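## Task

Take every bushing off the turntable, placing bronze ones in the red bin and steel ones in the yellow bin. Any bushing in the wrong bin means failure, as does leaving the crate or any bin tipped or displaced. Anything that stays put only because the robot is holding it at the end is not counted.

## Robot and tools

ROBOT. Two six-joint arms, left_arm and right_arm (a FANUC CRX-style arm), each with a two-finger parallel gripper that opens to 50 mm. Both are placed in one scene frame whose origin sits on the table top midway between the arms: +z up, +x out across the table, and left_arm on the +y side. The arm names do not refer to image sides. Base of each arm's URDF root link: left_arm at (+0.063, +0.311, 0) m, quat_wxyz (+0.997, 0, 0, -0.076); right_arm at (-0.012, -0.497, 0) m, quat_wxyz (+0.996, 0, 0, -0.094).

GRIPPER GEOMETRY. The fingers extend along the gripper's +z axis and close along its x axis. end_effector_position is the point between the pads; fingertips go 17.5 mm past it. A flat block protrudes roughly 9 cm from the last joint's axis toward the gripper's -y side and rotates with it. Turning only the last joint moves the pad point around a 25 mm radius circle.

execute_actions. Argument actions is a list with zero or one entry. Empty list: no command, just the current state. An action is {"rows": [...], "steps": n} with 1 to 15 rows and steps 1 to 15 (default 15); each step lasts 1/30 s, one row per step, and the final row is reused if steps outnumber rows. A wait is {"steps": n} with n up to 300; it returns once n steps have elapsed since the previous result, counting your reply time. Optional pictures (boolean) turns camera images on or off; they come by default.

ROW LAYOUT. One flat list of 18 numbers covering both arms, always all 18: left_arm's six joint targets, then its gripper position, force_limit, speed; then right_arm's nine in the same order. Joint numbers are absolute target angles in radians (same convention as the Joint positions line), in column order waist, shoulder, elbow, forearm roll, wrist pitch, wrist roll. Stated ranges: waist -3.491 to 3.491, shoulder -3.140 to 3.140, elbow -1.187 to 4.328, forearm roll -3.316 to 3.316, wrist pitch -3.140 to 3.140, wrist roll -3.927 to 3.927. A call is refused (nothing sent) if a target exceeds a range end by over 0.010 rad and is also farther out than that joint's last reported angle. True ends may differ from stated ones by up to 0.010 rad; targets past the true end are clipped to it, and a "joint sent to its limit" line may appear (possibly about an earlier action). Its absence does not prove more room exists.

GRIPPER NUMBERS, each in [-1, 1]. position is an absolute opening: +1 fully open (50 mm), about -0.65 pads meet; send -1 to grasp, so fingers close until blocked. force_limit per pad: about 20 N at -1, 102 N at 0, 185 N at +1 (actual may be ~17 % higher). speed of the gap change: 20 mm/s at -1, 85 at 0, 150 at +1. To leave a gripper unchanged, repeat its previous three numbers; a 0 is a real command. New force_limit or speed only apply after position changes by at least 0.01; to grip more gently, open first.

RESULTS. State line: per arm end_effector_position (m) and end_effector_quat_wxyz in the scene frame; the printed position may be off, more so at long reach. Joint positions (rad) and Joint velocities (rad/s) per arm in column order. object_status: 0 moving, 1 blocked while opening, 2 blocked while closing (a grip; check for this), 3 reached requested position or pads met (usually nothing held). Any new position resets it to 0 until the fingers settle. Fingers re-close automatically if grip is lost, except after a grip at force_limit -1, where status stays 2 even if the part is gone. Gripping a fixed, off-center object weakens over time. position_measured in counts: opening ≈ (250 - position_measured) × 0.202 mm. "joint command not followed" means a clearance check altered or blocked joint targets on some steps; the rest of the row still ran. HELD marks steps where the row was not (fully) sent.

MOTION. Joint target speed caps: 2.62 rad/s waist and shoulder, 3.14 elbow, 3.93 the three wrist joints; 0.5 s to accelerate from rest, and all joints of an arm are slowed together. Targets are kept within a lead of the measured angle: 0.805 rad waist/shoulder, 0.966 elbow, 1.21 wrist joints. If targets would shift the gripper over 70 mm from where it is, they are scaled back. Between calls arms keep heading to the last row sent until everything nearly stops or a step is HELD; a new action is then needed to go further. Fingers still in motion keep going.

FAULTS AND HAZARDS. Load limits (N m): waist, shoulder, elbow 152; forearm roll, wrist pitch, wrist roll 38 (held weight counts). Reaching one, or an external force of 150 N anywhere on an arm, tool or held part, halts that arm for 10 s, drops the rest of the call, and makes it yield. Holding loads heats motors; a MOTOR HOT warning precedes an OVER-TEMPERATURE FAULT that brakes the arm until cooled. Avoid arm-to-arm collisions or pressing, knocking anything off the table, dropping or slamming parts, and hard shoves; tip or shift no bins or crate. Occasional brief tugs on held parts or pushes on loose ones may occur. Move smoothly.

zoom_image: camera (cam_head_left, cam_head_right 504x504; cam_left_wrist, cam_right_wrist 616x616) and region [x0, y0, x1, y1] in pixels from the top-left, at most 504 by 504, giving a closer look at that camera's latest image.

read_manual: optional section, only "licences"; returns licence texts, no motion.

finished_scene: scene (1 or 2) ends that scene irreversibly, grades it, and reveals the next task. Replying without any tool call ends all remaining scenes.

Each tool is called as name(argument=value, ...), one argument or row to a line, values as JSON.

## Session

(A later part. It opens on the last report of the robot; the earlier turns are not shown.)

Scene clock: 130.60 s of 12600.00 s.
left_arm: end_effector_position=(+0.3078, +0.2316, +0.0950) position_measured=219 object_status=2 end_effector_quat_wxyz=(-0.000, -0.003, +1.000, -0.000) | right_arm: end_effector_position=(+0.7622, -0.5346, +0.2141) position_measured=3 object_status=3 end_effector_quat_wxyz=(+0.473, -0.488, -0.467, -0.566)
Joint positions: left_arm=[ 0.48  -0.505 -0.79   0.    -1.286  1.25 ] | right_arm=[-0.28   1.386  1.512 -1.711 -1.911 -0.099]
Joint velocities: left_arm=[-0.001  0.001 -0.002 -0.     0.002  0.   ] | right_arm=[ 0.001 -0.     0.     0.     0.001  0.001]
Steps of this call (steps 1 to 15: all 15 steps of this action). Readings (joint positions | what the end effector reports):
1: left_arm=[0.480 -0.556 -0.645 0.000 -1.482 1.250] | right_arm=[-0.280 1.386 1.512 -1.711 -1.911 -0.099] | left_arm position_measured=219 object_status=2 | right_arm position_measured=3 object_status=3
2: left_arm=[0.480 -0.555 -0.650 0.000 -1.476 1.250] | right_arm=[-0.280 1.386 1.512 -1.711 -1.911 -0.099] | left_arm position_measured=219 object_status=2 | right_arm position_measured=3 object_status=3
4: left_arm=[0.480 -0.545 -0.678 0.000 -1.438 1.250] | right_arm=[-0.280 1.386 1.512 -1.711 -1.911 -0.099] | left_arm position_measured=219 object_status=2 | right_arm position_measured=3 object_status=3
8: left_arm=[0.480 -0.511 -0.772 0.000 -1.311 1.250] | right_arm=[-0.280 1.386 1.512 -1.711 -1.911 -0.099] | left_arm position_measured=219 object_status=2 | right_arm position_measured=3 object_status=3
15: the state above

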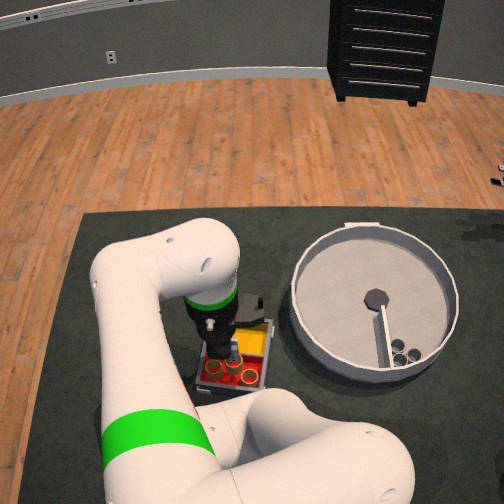

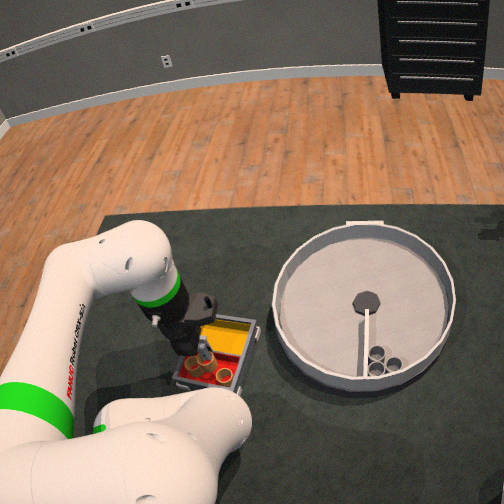

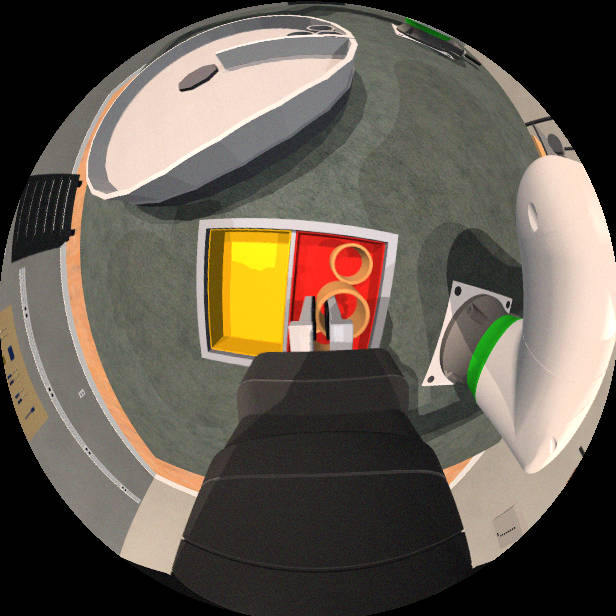

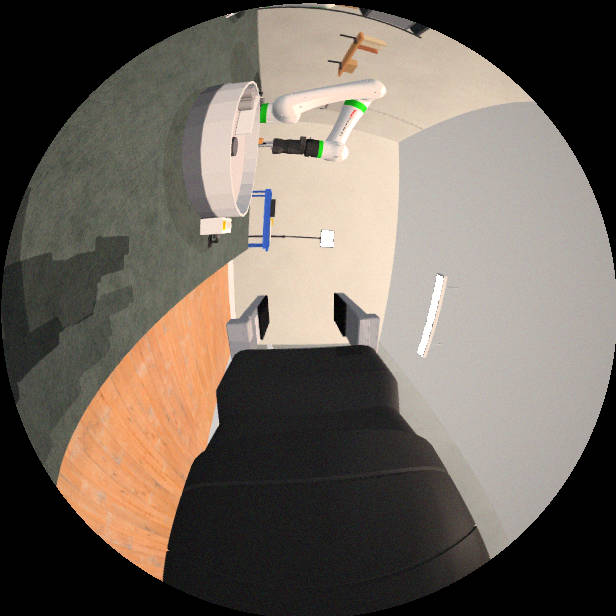

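execute_actions(
  actions=[
    {"rows":[[0.44,-0.48,-0.778,0,-1.273,1.29,-1,-0.5,0,-0.28,1.386,1.512,-1.711,-1.911,-0.099,1,0,0]],"steps":8},
  ],
  pictures=false,
)

execute_actions(
  actions=[
    {"rows":[[0.44,-0.468,-0.81,0,-1.229,1.29,-1,-0.5,0,-0.28,1.386,1.512,-1.711,-1.911,-0.099,1,0,0]],"steps":9},
  ],
  pictures=false,
)

execute_actions(
  actions=[
    {"rows":[[0.44,-0.468,-0.81,0,-1.229,1.29,-0.05,-0.5,0,-0.28,1.386,1.512,-1.711,-1.911,-0.099,1,0,0]],"steps":9},
  ],
  pictures=false,
)

execute_actions(
  actions=[
    {"rows":[[0.44,-0.53,-0.63,0,-1.471,1.29,-0.05,-0.5,0,-0.28,1.386,1.512,-1.711,-1.911,-0.099,1,0,0]],"steps":13},
  ],
  pictures=false,
)

execute_actions(
  actions=[
    {"rows":[[-0.5926,0.171,-0.151,0,-1.249,2.3154,-0.05,-0.5,0,-0.28,1.386,1.512,-1.711,-1.911,-0.099,1,0,0]]},
  ],
  pictures=false,
)

execute_actions(
  actions=[
    {"steps":35},
  ],
)

zoom_image(
  camera="cam_left_wrist",
  region=[250,190,410,350],
)

Scene clock: 140.60 s of 12600.00 s.
left_arm: end_effector_position=(+0.3125, +0.2240, +0.0944) position_measured=219 object_status=2 end_effector_quat_wxyz=(-0.000, -0.003, +1.000, -0.000) | right_arm: end_effector_position=(+0.7622, -0.5346, +0.2141) position_measured=3 object_status=3 end_effector_quat_wxyz=(+0.473, -0.488, -0.467, -0.566)
Joint positions: left_arm=[ 0.44  -0.48  -0.778 -0.    -1.273  1.29 ] | right_arm=[-0.28   1.386  1.512 -1.711 -1.911 -0.099]
Joint velocities: left_arm=[ 0.     0.001 -0.     0.001  0.001  0.003] | right_arm=[-0.001 -0.     0.    -0.001  0.     0.001]
Steps of this call (steps 1 to 15: the robot went on to your last target; steps 16 to 292: nothing new was sent; steps 293 to 300: all 8 steps of this action). Readings (joint positions | what the end effector reports):
293: left_arm=[0.480 -0.505 -0.790 -0.000 -1.286 1.250] | right_arm=[-0.280 1.386 1.512 -1.711 -1.911 -0.099] | left_arm position_measured=219 object_status=2 | right_arm position_measured=3 object_status=3
294: left_arm=[0.476 -0.502 -0.789 -0.000 -1.285 1.254] | right_arm=[-0.280 1.386 1.512 -1.711 -1.911 -0.099] | left_arm position_measured=219 object_status=2 | right_arm position_measured=3 object_status=3
296: left_arm=[0.453 -0.488 -0.782 -0.000 -1.277 1.277] | right_arm=[-0.280 1.386 1.512 -1.711 -1.911 -0.099] | left_arm position_measured=219 object_status=2 | right_arm position_measured=3 object_status=3
300: the state above

Scene clock: 140.90 s of 12600.00 s.
left_arm: end_effector_position=(+0.3111, +0.2236, +0.0788) position_measured=219 object_status=2 end_effector_quat_wxyz=(-0.000, -0.003, +1.000, +0.000) | right_arm: end_effector_position=(+0.7622, -0.5346, +0.2141) position_measured=3 object_status=3 end_effector_quat_wxyz=(+0.473, -0.488, -0.467, -0.566)
Joint positions: left_arm=[ 0.44  -0.468 -0.81  -0.    -1.229  1.29 ] | right_arm=[-0.28   1.386  1.512 -1.711 -1.911 -0.099]
Joint velocities: left_arm=[-0.001 -0.001 -0.     0.001  0.001 -0.001] | right_arm=[ 0.001  0.     0.    -0.    -0.001  0.001]
Steps of this call (steps 1 to 9: all 9 steps of this action). Readings (joint positions | what the end effector reports):
1: left_arm=[0.440 -0.480 -0.778 -0.000 -1.272 1.290] | right_arm=[-0.280 1.386 1.512 -1.711 -1.911 -0.099] | left_arm position_measured=219 object_status=2 | right_arm position_measured=3 object_status=3
2: left_arm=[0.440 -0.478 -0.782 -0.000 -1.266 1.290] | right_arm=[-0.280 1.386 1.512 -1.711 -1.911 -0.099] | left_arm position_measured=219 object_status=2 | right_arm position_measured=3 object_status=3
4: left_arm=[0.440 -0.470 -0.804 -0.000 -1.238 1.290] | right_arm=[-0.280 1.386 1.512 -1.711 -1.911 -0.099] | left_arm position_measured=219 object_status=2 | right_arm position_measured=3 object_status=3
8: left_arm=[0.440 -0.468 -0.810 -0.000 -1.229 1.290] | right_arm=[-0.280 1.386 1.512 -1.711 -1.911 -0.099] | left_arm position_measured=219 object_status=2 | right_arm position_measured=3 object_status=3
9: the state above

Scene clock: 141.20 s of 12600.00 s.
left_arm: end_effector_position=(+0.3110, +0.2235, +0.0786) position_measured=160 object_status=0 end_effector_quat_wxyz=(-0.000, -0.003, +1.000, -0.000) | right_arm: end_effector_position=(+0.7622, -0.5346, +0.2141) position_measured=3 object_status=3 end_effector_quat_wxyz=(+0.473, -0.488, -0.467, -0.566)
Joint positions: left_arm=[ 0.44  -0.468 -0.81  -0.    -1.229  1.29 ] | right_arm=[-0.28   1.386  1.512 -1.711 -1.911 -0.099]
Joint velocities: left_arm=[-0.     0.     0.002 -0.    -0.001 -0.   ] | right_arm=[ 0.     0.    -0.    -0.    -0.     0.001]
Steps of this call (steps 1 to 9: all 9 steps of this action). Readings (joint positions | what the end effector reports):
1: left_arm=[0.440 -0.468 -0.810 -0.000 -1.229 1.290] | right_arm=[-0.280 1.386 1.512 -1.711 -1.911 -0.099] | left_arm position_measured=211 object_status=0 | right_arm position_measured=3 object_status=3
2: left_arm=[0.440 -0.468 -0.810 -0.000 -1.229 1.290] | right_arm=[-0.280 1.386 1.512 -1.711 -1.911 -0.099] | left_arm position_measured=197 object_status=0 | right_arm position_measured=3 object_status=3
4: left_arm=[0.440 -0.468 -0.810 -0.000 -1.229 1.290] | right_arm=[-0.280 1.386 1.512 -1.711 -1.911 -0.099] | left_arm position_measured=169 object_status=0 | right_arm position_measured=3 object_status=3
8: left_arm=[0.440 -0.468 -0.810 -0.000 -1.229 1.290] | right_arm=[-0.280 1.386 1.512 -1.711 -1.911 -0.099] | left_arm position_measured=160 object_status=0 | right_arm position_measured=3 object_status=3
9: the state above

Scene clock: 141.63 s of 12600.00 s.
left_arm: end_effector_position=(+0.3114, +0.2236, +0.1677) position_measured=160 object_status=3 end_effector_quat_wxyz=(-0.000, -0.003, +1.000, -0.000) | right_arm: end_effector_position=(+0.7622, -0.5346, +0.2141) position_measured=3 object_status=3 end_effector_quat_wxyz=(+0.473, -0.488, -0.467, -0.566)
Joint positions: left_arm=[ 0.44  -0.53  -0.63   0.    -1.471  1.29 ] | right_arm=[-0.28   1.386  1.512 -1.711 -1.911 -0.099]
Joint velocities: left_arm=[-0.002  0.001  0.002  0.    -0.003  0.001] | right_arm=[-0.001 -0.    -0.     0.    -0.001  0.   ]
Steps of this call (steps 1 to 13: all 13 steps of this action). Readings (joint positions | what the end effector reports):
1: left_arm=[0.440 -0.468 -0.810 -0.000 -1.229 1.290] | right_arm=[-0.280 1.386 1.512 -1.711 -1.911 -0.099] | left_arm position_measured=160 object_status=0 | right_arm position_measured=3 object_status=3
2: left_arm=[0.440 -0.469 -0.805 -0.000 -1.235 1.290] | right_arm=[-0.280 1.386 1.512 -1.711 -1.911 -0.099] | left_arm position_measured=160 object_status=0 | right_arm position_measured=3 object_status=3
4: left_arm=[0.440 -0.479 -0.777 -0.000 -1.273 1.290] | right_arm=[-0.280 1.386 1.512 -1.711 -1.911 -0.099] | left_arm position_measured=160 object_status=3 | right_arm position_measured=3 object_status=3
8: left_arm=[0.440 -0.517 -0.668 0.000 -1.419 1.290] | right_arm=[-0.280 1.386 1.512 -1.711 -1.911 -0.099] | left_arm position_measured=160 object_status=3 | right_arm position_measured=3 object_status=3
13: the state above

Scene clock: 142.13 s of 12600.00 s.
left_arm: end_effector_position=(+0.3760, +0.1116, +0.1723) position_measured=160 object_status=3 end_effector_quat_wxyz=(-0.000, -0.020, +1.000, -0.000) | right_arm: end_effector_position=(+0.7622, -0.5346, +0.2141) position_measured=3 object_status=3 end_effector_quat_wxyz=(+0.473, -0.488, -0.467, -0.566)
Joint positions: left_arm=[ 0.016 -0.218 -0.417  0.    -1.372  1.747] | right_arm=[-0.28   1.386  1.512 -1.711 -1.911 -0.099]
Joint velocities: left_arm=[-1.104  0.707  0.481  0.     0.223  1.025] | right_arm=[-0.001  0.    -0.     0.    -0.001  0.   ]
Steps of this call (steps 1 to 15: all 15 steps of this action). Readings (joint positions | what the end effector reports):
1: left_arm=[0.440 -0.530 -0.630 0.000 -1.471 1.290] | right_arm=[-0.280 1.386 1.512 -1.711 -1.911 -0.099] | left_arm position_measured=160 object_status=3 | right_arm position_measured=3 object_status=3
2: left_arm=[0.436 -0.526 -0.628 0.000 -1.470 1.296] | right_arm=[-0.280 1.386 1.512 -1.711 -1.911 -0.099] | left_arm position_measured=160 object_status=3 | right_arm position_measured=3 object_status=3
4: left_arm=[0.411 -0.504 -0.613 0.000 -1.463 1.328] | right_arm=[-0.280 1.386 1.512 -1.711 -1.911 -0.099] | left_arm position_measured=160 object_status=3 | right_arm position_measured=3 object_status=3
8: left_arm=[0.291 -0.403 -0.543 0.000 -1.431 1.476] | right_arm=[-0.280 1.386 1.512 -1.711 -1.911 -0.099] | left_arm position_measured=160 object_status=3 | right_arm position_measured=3 object_status=3
15: the state above

Scene clock: 143.30 s of 12600.00 s.
left_arm: end_effector_position=(+0.3258, -0.1336, +0.1249) position_measured=160 object_status=3 end_effector_quat_wxyz=(-0.000, +0.000, +1.000, +0.000) | right_arm: end_effector_position=(+0.7622, -0.5346, +0.2141) position_measured=3 object_status=3 end_effector_quat_wxyz=(+0.473, -0.488, -0.467, -0.566)
Joint positions: left_arm=[-0.593  0.171 -0.151 -0.    -1.249  2.315] | right_arm=[-0.28   1.386  1.512 -1.711 -1.911 -0.099]
Joint velocities: left_arm=[-0.001 -0.    -0.     0.     0.    -0.   ] | right_arm=[-0.     0.    -0.     0.    -0.001  0.   ]
Steps of this call (steps 1 to 35: the robot went on to your last target). Readings (joint positions | what the end effector reports):
1: left_arm=[-0.021 -0.194 -0.400 0.000 -1.365 1.782] | right_arm=[-0.280 1.386 1.512 -1.711 -1.911 -0.099] | left_arm position_measured=160 object_status=3 | right_arm position_measured=3 object_status=3
2: left_arm=[-0.058 -0.171 -0.385 0.000 -1.357 1.816] | right_arm=[-0.280 1.386 1.512 -1.711 -1.911 -0.099] | left_arm position_measured=160 object_status=3 | right_arm position_measured=3 object_status=3
4: left_arm=[-0.129 -0.125 -0.353 0.000 -1.343 1.882] | right_arm=[-0.280 1.386 1.512 -1.711 -1.911 -0.099] | left_arm position_measured=160 object_status=3 | right_arm position_measured=3 object_status=3
8: left_arm=[-0.266 -0.037 -0.293 0.000 -1.315 2.011] | right_arm=[-0.280 1.386 1.512 -1.711 -1.911 -0.099] | left_arm position_measured=160 object_status=3 | right_arm position_measured=3 object_status=3
35: the state above

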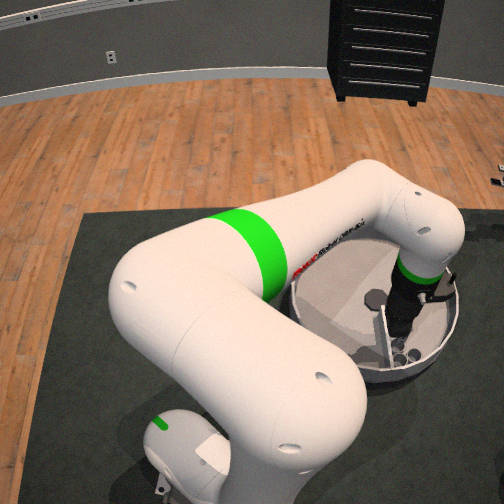

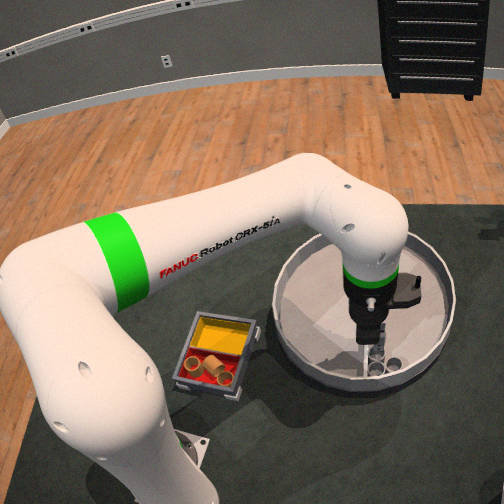

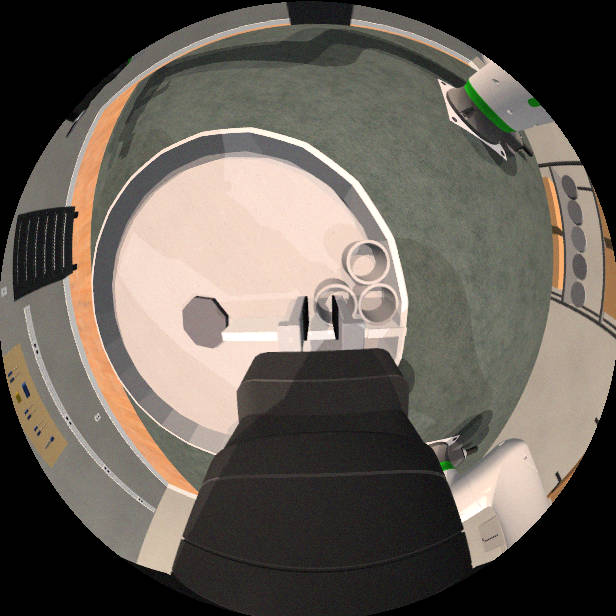

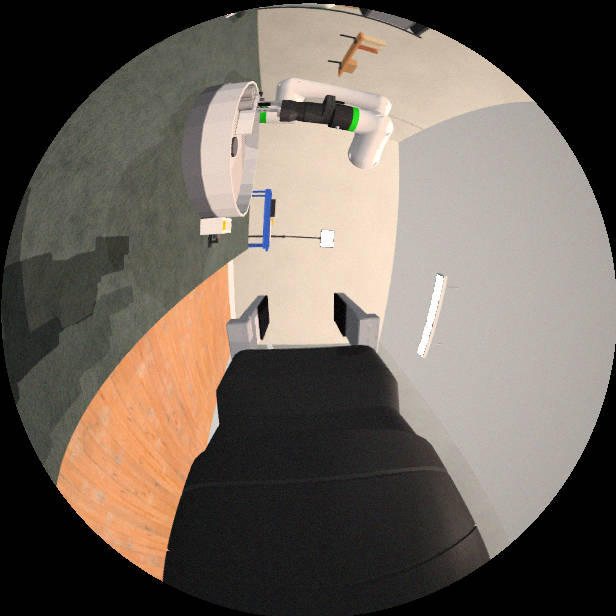

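Region (250, 190, 410, 350) of cam_left_wrist's 616x616 image, scaled by 3.150, with more detail than that image has.

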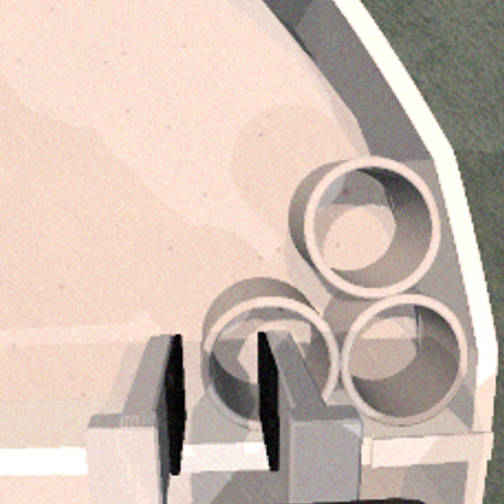

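execute_actions(
  actions=[
    {"rows":[[-0.588,0.199,-0.203,0,-1.169,2.311,-0.05,-0.5,0,-0.28,1.386,1.512,-1.711,-1.911,-0.099,1,0,0]],"steps":12},
  ],
  pictures=false,
)

execute_actions(
  actions=[
    {"rows":[[-0.588,0.199,-0.203,0,-1.169,2.311,-1,-0.5,0,-0.28,1.386,1.512,-1.711,-1.911,-0.099,1,0,0]]},
  ],
  pictures=false,
)

execute_actions(
  actions=[
    {"rows":[[-0.588,0.144,-0.09,0,-1.337,2.311,-1,-0.5,0,-0.28,1.386,1.512,-1.711,-1.911,-0.099,1,0,0]],"steps":12},
  ],
  pictures=false,
)

execute_actions(
  actions=[
    {"rows":[[0.485,-0.272,-0.489,0,-1.354,1.24,-1,-0.5,0,-0.28,1.386,1.512,-1.711,-1.911,-0.099,1,0,0]]},
  ],
  pictures=false,
)

execute_actions(
  actions=[
    {"steps":30},
  ],
  pictures=false,
)

execute_actions(
  actions=[
    {"rows":[[0.485,-0.188,-0.64,0,-1.119,1.24,-1,-0.5,0,-0.28,1.386,1.512,-1.711,-1.911,-0.099,1,0,0]]},
  ],
  pictures=false,
)

execute_actions(
  actions=[
    {"rows":[[0.485,-0.188,-0.64,0,-1.119,1.24,-0.05,-0.5,0,-0.28,1.386,1.512,-1.711,-1.911,-0.099,1,0,0]],"steps":9},
  ],
  pictures=false,
)

execute_actions(
  actions=[
    {"rows":[[0.485,-0.285,-0.45,0,-1.406,1.24,-0.05,-0.5,0,-0.28,1.386,1.512,-1.711,-1.911,-0.099,1,0,0]],"steps":14},
  ],
  pictures=false,
)

execute_actions(
  actions=[
    {"rows":[[-0.6813,0.211,-0.105,0,-1.255,2.404,-0.05,-0.5,0,-0.28,1.386,1.512,-1.711,-1.911,-0.099,1,0,0]]},
  ],
  pictures=false,
)

execute_actions(
  actions=[
    {"steps":38},
  ],
)

zoom_image(
  camera="cam_left_wrist",
  region=[250,190,410,350],
)

Scene clock: 160.53 s of 12600.00 s.
left_arm: end_effector_position=(+0.3270, -0.1318, +0.0907) position_measured=160 object_status=3 end_effector_quat_wxyz=(-0.000, +0.000, +1.000, +0.000) | right_arm: end_effector_position=(+0.7622, -0.5346, +0.2141) position_measured=3 object_status=3 end_effector_quat_wxyz=(+0.473, -0.488, -0.467, -0.566)
Joint positions: left_arm=[-0.588  0.199 -0.203  0.    -1.169  2.311] | right_arm=[-0.28   1.386  1.512 -1.711 -1.911 -0.099]
Joint velocities: left_arm=[ 0.002 -0.001  0.    -0.002 -0.    -0.   ] | right_arm=[ 0.001 -0.     0.     0.001  0.002 -0.001]
Steps of this call (steps 1 to 15: the robot went on to your last target; steps 16 to 505: nothing new was sent; steps 506 to 517: all 12 steps of this action). Readings (joint positions | what the end effector reports):
506: left_arm=[-0.593 0.171 -0.151 0.000 -1.248 2.315] | right_arm=[-0.280 1.386 1.512 -1.711 -1.911 -0.099] | left_arm position_measured=160 object_status=3 | right_arm position_measured=3 object_status=3
507: left_arm=[-0.593 0.173 -0.155 0.000 -1.242 2.315] | right_arm=[-0.280 1.386 1.512 -1.711 -1.911 -0.099] | left_arm position_measured=160 object_status=3 | right_arm position_measured=3 object_status=3
509: left_arm=[-0.591 0.186 -0.179 0.000 -1.206 2.314] | right_arm=[-0.280 1.386 1.512 -1.711 -1.911 -0.099] | left_arm position_measured=160 object_status=3 | right_arm position_measured=3 object_status=3
513: left_arm=[-0.588 0.199 -0.203 0.000 -1.169 2.311] | right_arm=[-0.280 1.386 1.512 -1.711 -1.911 -0.099] | left_arm position_measured=160 object_status=3 | right_arm position_measured=3 object_status=3
517: the state above

Scene clock: 161.03 s of 12600.00 s.
left_arm: end_effector_position=(+0.3272, -0.1318, +0.0907) position_measured=219 object_status=2 end_effector_quat_wxyz=(+0.000, +0.000, +1.000, +0.000) | right_arm: end_effector_position=(+0.7622, -0.5346, +0.2141) position_measured=3 object_status=3 end_effector_quat_wxyz=(+0.473, -0.488, -0.467, -0.566)
Joint positions: left_arm=[-0.588  0.199 -0.203 -0.    -1.169  2.311] | right_arm=[-0.28   1.386  1.512 -1.711 -1.911 -0.099]
Joint velocities: left_arm=[ 0.     0.001 -0.001  0.001 -0.002 -0.   ] | right_arm=[ 0.002 -0.     0.     0.    -0.001 -0.001]
Steps of this call (steps 1 to 15: all 15 steps of this action). Readings (joint positions | what the end effector reports):
1: left_arm=[-0.588 0.199 -0.203 0.000 -1.169 2.311] | right_arm=[-0.280 1.386 1.512 -1.711 -1.911 -0.099] | left_arm position_measured=169 object_status=0 | right_arm position_measured=3 object_status=3
2: left_arm=[-0.588 0.199 -0.203 0.000 -1.169 2.311] | right_arm=[-0.280 1.386 1.512 -1.711 -1.911 -0.099] | left_arm position_measured=183 object_status=0 | right_arm position_measured=3 object_status=3
4: left_arm=[-0.588 0.199 -0.203 -0.000 -1.169 2.311] | right_arm=[-0.280 1.386 1.512 -1.711 -1.911 -0.099] | left_arm position_measured=211 object_status=0 | right_arm position_measured=3 object_status=3
8: left_arm=[-0.588 0.199 -0.203 -0.000 -1.169 2.311] | right_arm=[-0.280 1.386 1.512 -1.711 -1.911 -0.099] | left_arm position_measured=219 object_status=0 | right_arm position_measured=3 object_status=3
15: the state above

Scene clock: 161.43 s of 12600.00 s.
left_arm: end_effector_position=(+0.3272, -0.1319, +0.1629) position_measured=219 object_status=2 end_effector_quat_wxyz=(-0.000, +0.000, +1.000, +0.000) | right_arm: end_effector_position=(+0.7622, -0.5346, +0.2141) position_measured=3 object_status=3 end_effector_quat_wxyz=(+0.473, -0.488, -0.467, -0.566)
Joint positions: left_arm=[-0.588  0.144 -0.09  -0.    -1.337  2.311] | right_arm=[-0.28   1.386  1.512 -1.711 -1.911 -0.099]
Joint velocities: left_arm=[ 0.001  0.001  0.    -0.    -0.002  0.001] | right_arm=[-0.001 -0.     0.    -0.001  0.    -0.   ]
Steps of this call (steps 1 to 12: all 12 steps of this action). Readings (joint positions | what the end effector reports):
1: left_arm=[-0.588 0.199 -0.203 -0.000 -1.169 2.311] | right_arm=[-0.280 1.386 1.512 -1.711 -1.911 -0.099] | left_arm position_measured=219 object_status=2 | right_arm position_measured=3 object_status=3
2: left_arm=[-0.588 0.197 -0.199 -0.000 -1.175 2.311] | right_arm=[-0.280 1.386 1.512 -1.711 -1.911 -0.099] | left_arm position_measured=219 object_status=2 | right_arm position_measured=3 object_status=3
4: left_arm=[-0.588 0.185 -0.174 0.000 -1.214 2.311] | right_arm=[-0.280 1.386 1.512 -1.711 -1.911 -0.099] | left_arm position_measured=219 object_status=2 | right_arm position_measured=3 object_status=3
8: left_arm=[-0.588 0.148 -0.098 0.001 -1.325 2.311] | right_arm=[-0.280 1.386 1.512 -1.711 -1.911 -0.099] | left_arm position_measured=219 object_status=2 | right_arm position_measured=3 object_status=3
12: the state above

Scene clock: 161.93 s of 12600.00 s.
left_arm: end_effector_position=(+0.3994, +0.0184, +0.1700) position_measured=219 object_status=2 end_effector_quat_wxyz=(-0.000, +0.023, +1.000, +0.000) | right_arm: end_effector_position=(+0.7622, -0.5346, +0.2141) position_measured=3 object_status=3 end_effector_quat_wxyz=(+0.473, -0.488, -0.467, -0.566)
Joint positions: left_arm=[-0.211 -0.02  -0.248 -0.    -1.344  1.888] | right_arm=[-0.28   1.386  1.512 -1.711 -1.911 -0.099]
Joint velocities: left_arm=[ 1.018 -0.369 -0.353  0.    -0.014 -0.944] | right_arm=[-0.001  0.    -0.     0.     0.001  0.001]
Steps of this call (steps 1 to 15: all 15 steps of this action). Readings (joint positions | what the end effector reports):
1: left_arm=[-0.588 0.144 -0.090 -0.000 -1.337 2.311] | right_arm=[-0.280 1.386 1.512 -1.711 -1.911 -0.099] | left_arm position_measured=219 object_status=2 | right_arm position_measured=3 object_status=3
2: left_arm=[-0.584 0.142 -0.092 -0.000 -1.337 2.305] | right_arm=[-0.280 1.386 1.512 -1.711 -1.911 -0.099] | left_arm position_measured=219 object_status=2 | right_arm position_measured=3 object_status=3
4: left_arm=[-0.559 0.129 -0.105 -0.000 -1.338 2.272] | right_arm=[-0.280 1.386 1.512 -1.711 -1.911 -0.099] | left_arm position_measured=219 object_status=2 | right_arm position_measured=3 object_status=3
8: left_arm=[-0.445 0.073 -0.158 -0.000 -1.340 2.128] | right_arm=[-0.280 1.386 1.512 -1.711 -1.911 -0.099] | left_arm position_measured=219 object_status=2 | right_arm position_measured=3 object_status=3
15: the state above

Scene clock: 162.93 s of 12600.00 s.
left_arm: end_effector_position=(+0.3982, +0.2640, +0.1593) position_measured=219 object_status=2 end_effector_quat_wxyz=(-0.000, -0.001, +1.000, -0.000) | right_arm: end_effector_position=(+0.7622, -0.5346, +0.2141) position_measured=3 object_status=3 end_effector_quat_wxyz=(+0.473, -0.488, -0.467, -0.566)
Joint positions: left_arm=[ 0.485 -0.272 -0.489 -0.    -1.354  1.24 ] | right_arm=[-0.28   1.386  1.512 -1.711 -1.911 -0.099]
Joint velocities: left_arm=[ 0.002  0.    -0.    -0.    -0.    -0.   ] | right_arm=[-0.001 -0.001 -0.     0.    -0.    -0.   ]
Steps of this call (steps 1 to 30: the robot went on to your last target). Readings (joint positions | what the end effector reports):
1: left_arm=[-0.176 -0.033 -0.260 -0.000 -1.344 1.856] | right_arm=[-0.280 1.386 1.512 -1.711 -1.911 -0.099] | left_arm position_measured=219 object_status=2 | right_arm position_measured=3 object_status=3
2: left_arm=[-0.141 -0.045 -0.272 -0.000 -1.345 1.823] | right_arm=[-0.280 1.386 1.512 -1.711 -1.911 -0.099] | left_arm position_measured=219 object_status=2 | right_arm position_measured=3 object_status=3
4: left_arm=[-0.071 -0.071 -0.296 -0.000 -1.346 1.757] | right_arm=[-0.280 1.386 1.512 -1.711 -1.911 -0.099] | left_arm position_measured=219 object_status=2 | right_arm position_measured=3 object_status=3
8: left_arm=[0.075 -0.124 -0.347 -0.000 -1.348 1.622] | right_arm=[-0.280 1.386 1.512 -1.711 -1.911 -0.099] | left_arm position_measured=219 object_status=2 | right_arm position_measured=3 object_status=3
30: the state above

Scene clock: 163.43 s of 12600.00 s.
left_arm: end_effector_position=(+0.3987, +0.2642, +0.0721) position_measured=219 object_status=2 end_effector_quat_wxyz=(+0.000, -0.001, +1.000, +0.000) | right_arm: end_effector_position=(+0.7622, -0.5346, +0.2141) position_measured=3 object_status=3 end_effector_quat_wxyz=(+0.473, -0.488, -0.467, -0.566)
Joint positions: left_arm=[ 0.485 -0.188 -0.64   0.    -1.119  1.24 ] | right_arm=[-0.28   1.386  1.512 -1.711 -1.911 -0.099]
Joint velocities: left_arm=[-0.001 -0.001 -0.002  0.     0.002  0.   ] | right_arm=[-0.001  0.     0.     0.    -0.001 -0.001]
Steps of this call (steps 1 to 15: all 15 steps of this action). Readings (joint positions | what the end effector reports):
1: left_arm=[0.485 -0.272 -0.489 -0.000 -1.354 1.240] | right_arm=[-0.280 1.386 1.512 -1.711 -1.911 -0.099] | left_arm position_measured=219 object_status=2 | right_arm position_measured=3 object_status=3
2: left_arm=[0.485 -0.270 -0.493 0.000 -1.348 1.240] | right_arm=[-0.280 1.386 1.512 -1.711 -1.911 -0.099] | left_arm position_measured=219 object_status=2 | right_arm position_measured=3 object_status=3
4: left_arm=[0.485 -0.256 -0.517 0.000 -1.310 1.240] | right_arm=[-0.280 1.386 1.512 -1.711 -1.911 -0.099] | left_arm position_measured=219 object_status=2 | right_arm position_measured=3 object_status=3
8: left_arm=[0.485 -0.204 -0.611 0.000 -1.166 1.240] | right_arm=[-0.280 1.386 1.512 -1.711 -1.911 -0.099] | left_arm position_measured=219 object_status=2 | right_arm position_measured=3 object_status=3
15: the state above

Scene clock: 163.73 s of 12600.00 s.
left_arm: end_effector_position=(+0.3986, +0.2641, +0.0720) position_measured=160 object_status=0 end_effector_quat_wxyz=(-0.000, -0.001, +1.000, -0.000) | right_arm: end_effector_position=(+0.7622, -0.5346, +0.2141) position_measured=3 object_status=3 end_effector_quat_wxyz=(+0.473, -0.488, -0.467, -0.566)
Joint positions: left_arm=[ 0.485 -0.188 -0.64   0.    -1.119  1.24 ] | right_arm=[-0.28   1.386  1.512 -1.711 -1.911 -0.099]
Joint velocities: left_arm=[ 0.    -0.     0.     0.001  0.001 -0.001] | right_arm=[-0.001  0.    -0.     0.    -0.001  0.   ]
Steps of this call (steps 1 to 9: all 9 steps of this action). Readings (joint positions | what the end effector reports):
1: left_arm=[0.485 -0.188 -0.640 0.000 -1.119 1.240] | right_arm=[-0.280 1.386 1.512 -1.711 -1.911 -0.099] | left_arm position_measured=210 object_status=0 | right_arm position_measured=3 object_status=3
2: left_arm=[0.485 -0.188 -0.640 0.000 -1.119 1.240] | right_arm=[-0.280 1.386 1.512 -1.711 -1.911 -0.099] | left_arm position_measured=196 object_status=0 | right_arm position_measured=3 object_status=3
4: left_arm=[0.485 -0.188 -0.640 0.000 -1.119 1.240] | right_arm=[-0.280 1.386 1.512 -1.711 -1.911 -0.099] | left_arm position_measured=168 object_status=0 | right_arm position_measured=3 object_status=3
8: left_arm=[0.485 -0.188 -0.640 0.000 -1.119 1.240] | right_arm=[-0.280 1.386 1.512 -1.711 -1.911 -0.099] | left_arm position_measured=160 object_status=0 | right_arm position_measured=3 object_status=3
9: the state above

Scene clock: 164.20 s of 12600.00 s.
left_arm: end_effector_position=(+0.3973, +0.2637, +0.1797) position_measured=160 object_status=3 end_effector_quat_wxyz=(-0.000, -0.001, +1.000, -0.000) | right_arm: end_effector_position=(+0.7622, -0.5346, +0.2141) position_measured=3 object_status=3 end_effector_quat_wxyz=(+0.473, -0.488, -0.467, -0.566)
Joint positions: left_arm=[ 0.485 -0.285 -0.45   0.    -1.406  1.24 ] | right_arm=[-0.28   1.386  1.512 -1.711 -1.911 -0.099]
Joint velocities: left_arm=[ 0.    -0.001  0.001 -0.    -0.003  0.   ] | right_arm=[ 0.002  0.    -0.     0.001 -0.002 -0.001]
Steps of this call (steps 1 to 14: all 14 steps of this action). Readings (joint positions | what the end effector reports):
1: left_arm=[0.485 -0.188 -0.640 0.000 -1.119 1.240] | right_arm=[-0.280 1.386 1.512 -1.711 -1.911 -0.099] | left_arm position_measured=160 object_status=0 | right_arm position_measured=3 object_status=3
2: left_arm=[0.485 -0.190 -0.636 0.000 -1.125 1.240] | right_arm=[-0.280 1.386 1.512 -1.711 -1.911 -0.099] | left_arm position_measured=160 object_status=0 | right_arm position_measured=3 object_status=3
4: left_arm=[0.485 -0.203 -0.611 0.000 -1.163 1.240] | right_arm=[-0.280 1.386 1.512 -1.711 -1.911 -0.099] | left_arm position_measured=160 object_status=3 | right_arm position_measured=3 object_status=3
8: left_arm=[0.485 -0.255 -0.508 0.000 -1.318 1.240] | right_arm=[-0.280 1.386 1.512 -1.711 -1.911 -0.099] | left_arm position_measured=160 object_status=3 | right_arm position_measured=3 object_status=3
14: the state above

Scene clock: 164.70 s of 12600.00 s.
left_arm: end_effector_position=(+0.4416, +0.1293, +0.1686) position_measured=160 object_status=3 end_effector_quat_wxyz=(-0.000, -0.042, +0.999, +0.000) | right_arm: end_effector_position=(+0.7622, -0.5346, +0.2141) position_measured=3 object_status=3 end_effector_quat_wxyz=(+0.473, -0.488, -0.467, -0.566)
Joint positions: left_arm=[ 0.083 -0.079 -0.307  0.    -1.343  1.724] | right_arm=[-0.28   1.386  1.512 -1.711 -1.911 -0.099]
Joint velocities: left_arm=[-1.041  0.405  0.281 -0.     0.124  0.945] | right_arm=[ 0.     0.     0.    -0.     0.001  0.   ]
Steps of this call (steps 1 to 15: all 15 steps of this action). Readings (joint positions | what the end effector reports):
1: left_arm=[0.485 -0.285 -0.450 0.000 -1.406 1.240] | right_arm=[-0.280 1.386 1.512 -1.711 -1.911 -0.099] | left_arm position_measured=160 object_status=3 | right_arm position_measured=3 object_status=3
2: left_arm=[0.481 -0.282 -0.448 0.000 -1.406 1.246] | right_arm=[-0.280 1.386 1.512 -1.711 -1.911 -0.099] | left_arm position_measured=160 object_status=3 | right_arm position_measured=3 object_status=3
4: left_arm=[0.456 -0.267 -0.437 0.000 -1.401 1.282] | right_arm=[-0.280 1.386 1.512 -1.711 -1.911 -0.099] | left_arm position_measured=160 object_status=3 | right_arm position_measured=3 object_status=3
8: left_arm=[0.337 -0.196 -0.388 0.000 -1.379 1.448] | right_arm=[-0.280 1.386 1.512 -1.711 -1.911 -0.099] | left_arm position_measured=160 object_status=3 | right_arm position_measured=3 object_status=3
15: the state above

Scene clock: 165.97 s of 12600.00 s.
left_arm: end_effector_position=(+0.2989, -0.1677, +0.1243) position_measured=160 object_status=3 end_effector_quat_wxyz=(-0.000, +0.000, +1.000, +0.000) | right_arm: end_effector_position=(+0.7622, -0.5346, +0.2141) position_measured=3 object_status=3 end_effector_quat_wxyz=(+0.473, -0.488, -0.467, -0.566)
Joint positions: left_arm=[-0.681  0.211 -0.105  0.    -1.255  2.404] | right_arm=[-0.28   1.386  1.512 -1.711 -1.911 -0.099]
Joint velocities: left_arm=[ 0.001  0.001 -0.001 -0.     0.    -0.   ] | right_arm=[-0.    -0.    -0.    -0.001  0.     0.   ]
Steps of this call (steps 1 to 38: the robot went on to your last target). Readings (joint positions | what the end effector reports):
1: left_arm=[0.048 -0.065 -0.297 0.000 -1.339 1.756] | right_arm=[-0.280 1.386 1.512 -1.711 -1.911 -0.099] | left_arm position_measured=160 object_status=3 | right_arm position_measured=3 object_status=3
2: left_arm=[0.013 -0.052 -0.288 0.000 -1.335 1.786] | right_arm=[-0.280 1.386 1.512 -1.711 -1.911 -0.099] | left_arm position_measured=160 object_status=3 | right_arm position_measured=3 object_status=3
4: left_arm=[-0.056 -0.026 -0.270 0.000 -1.327 1.848] | right_arm=[-0.280 1.386 1.512 -1.711 -1.911 -0.099] | left_arm position_measured=160 object_status=3 | right_arm position_measured=3 object_status=3
8: left_arm=[-0.191 0.025 -0.234 0.000 -1.312 1.968] | right_arm=[-0.280 1.386 1.512 -1.711 -1.911 -0.099] | left_arm position_measured=160 object_status=3 | right_arm position_measured=3 object_status=3
38: the state above

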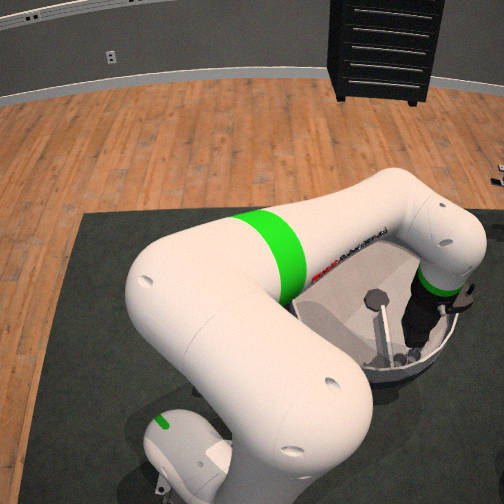

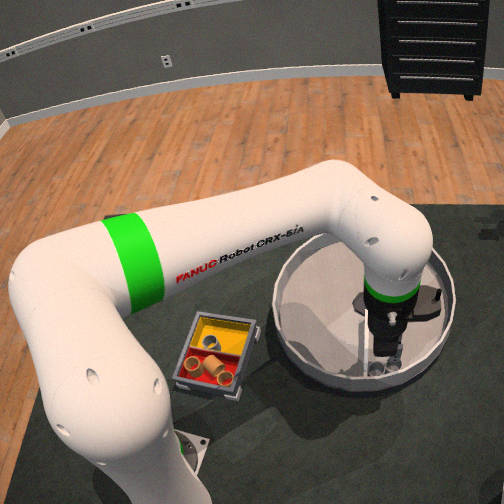

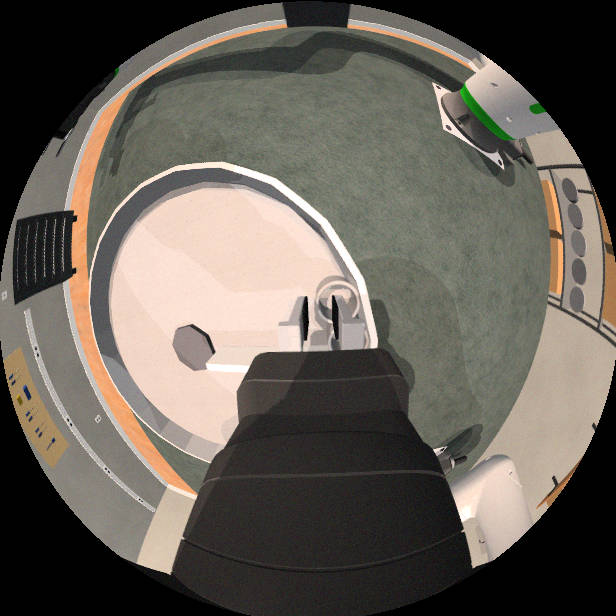

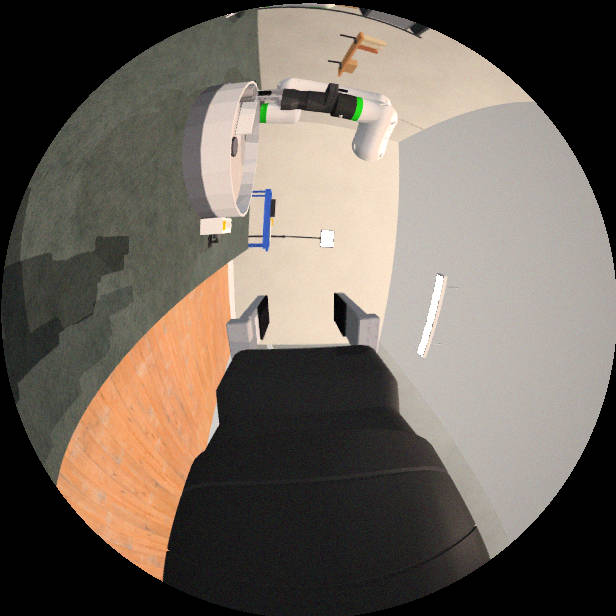

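Region (250, 190, 410, 350) of cam_left_wrist's 616x616 image, scaled by 3.150, with more detail than that image has.

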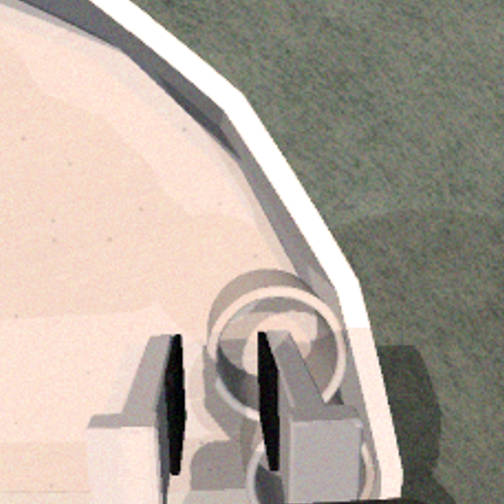

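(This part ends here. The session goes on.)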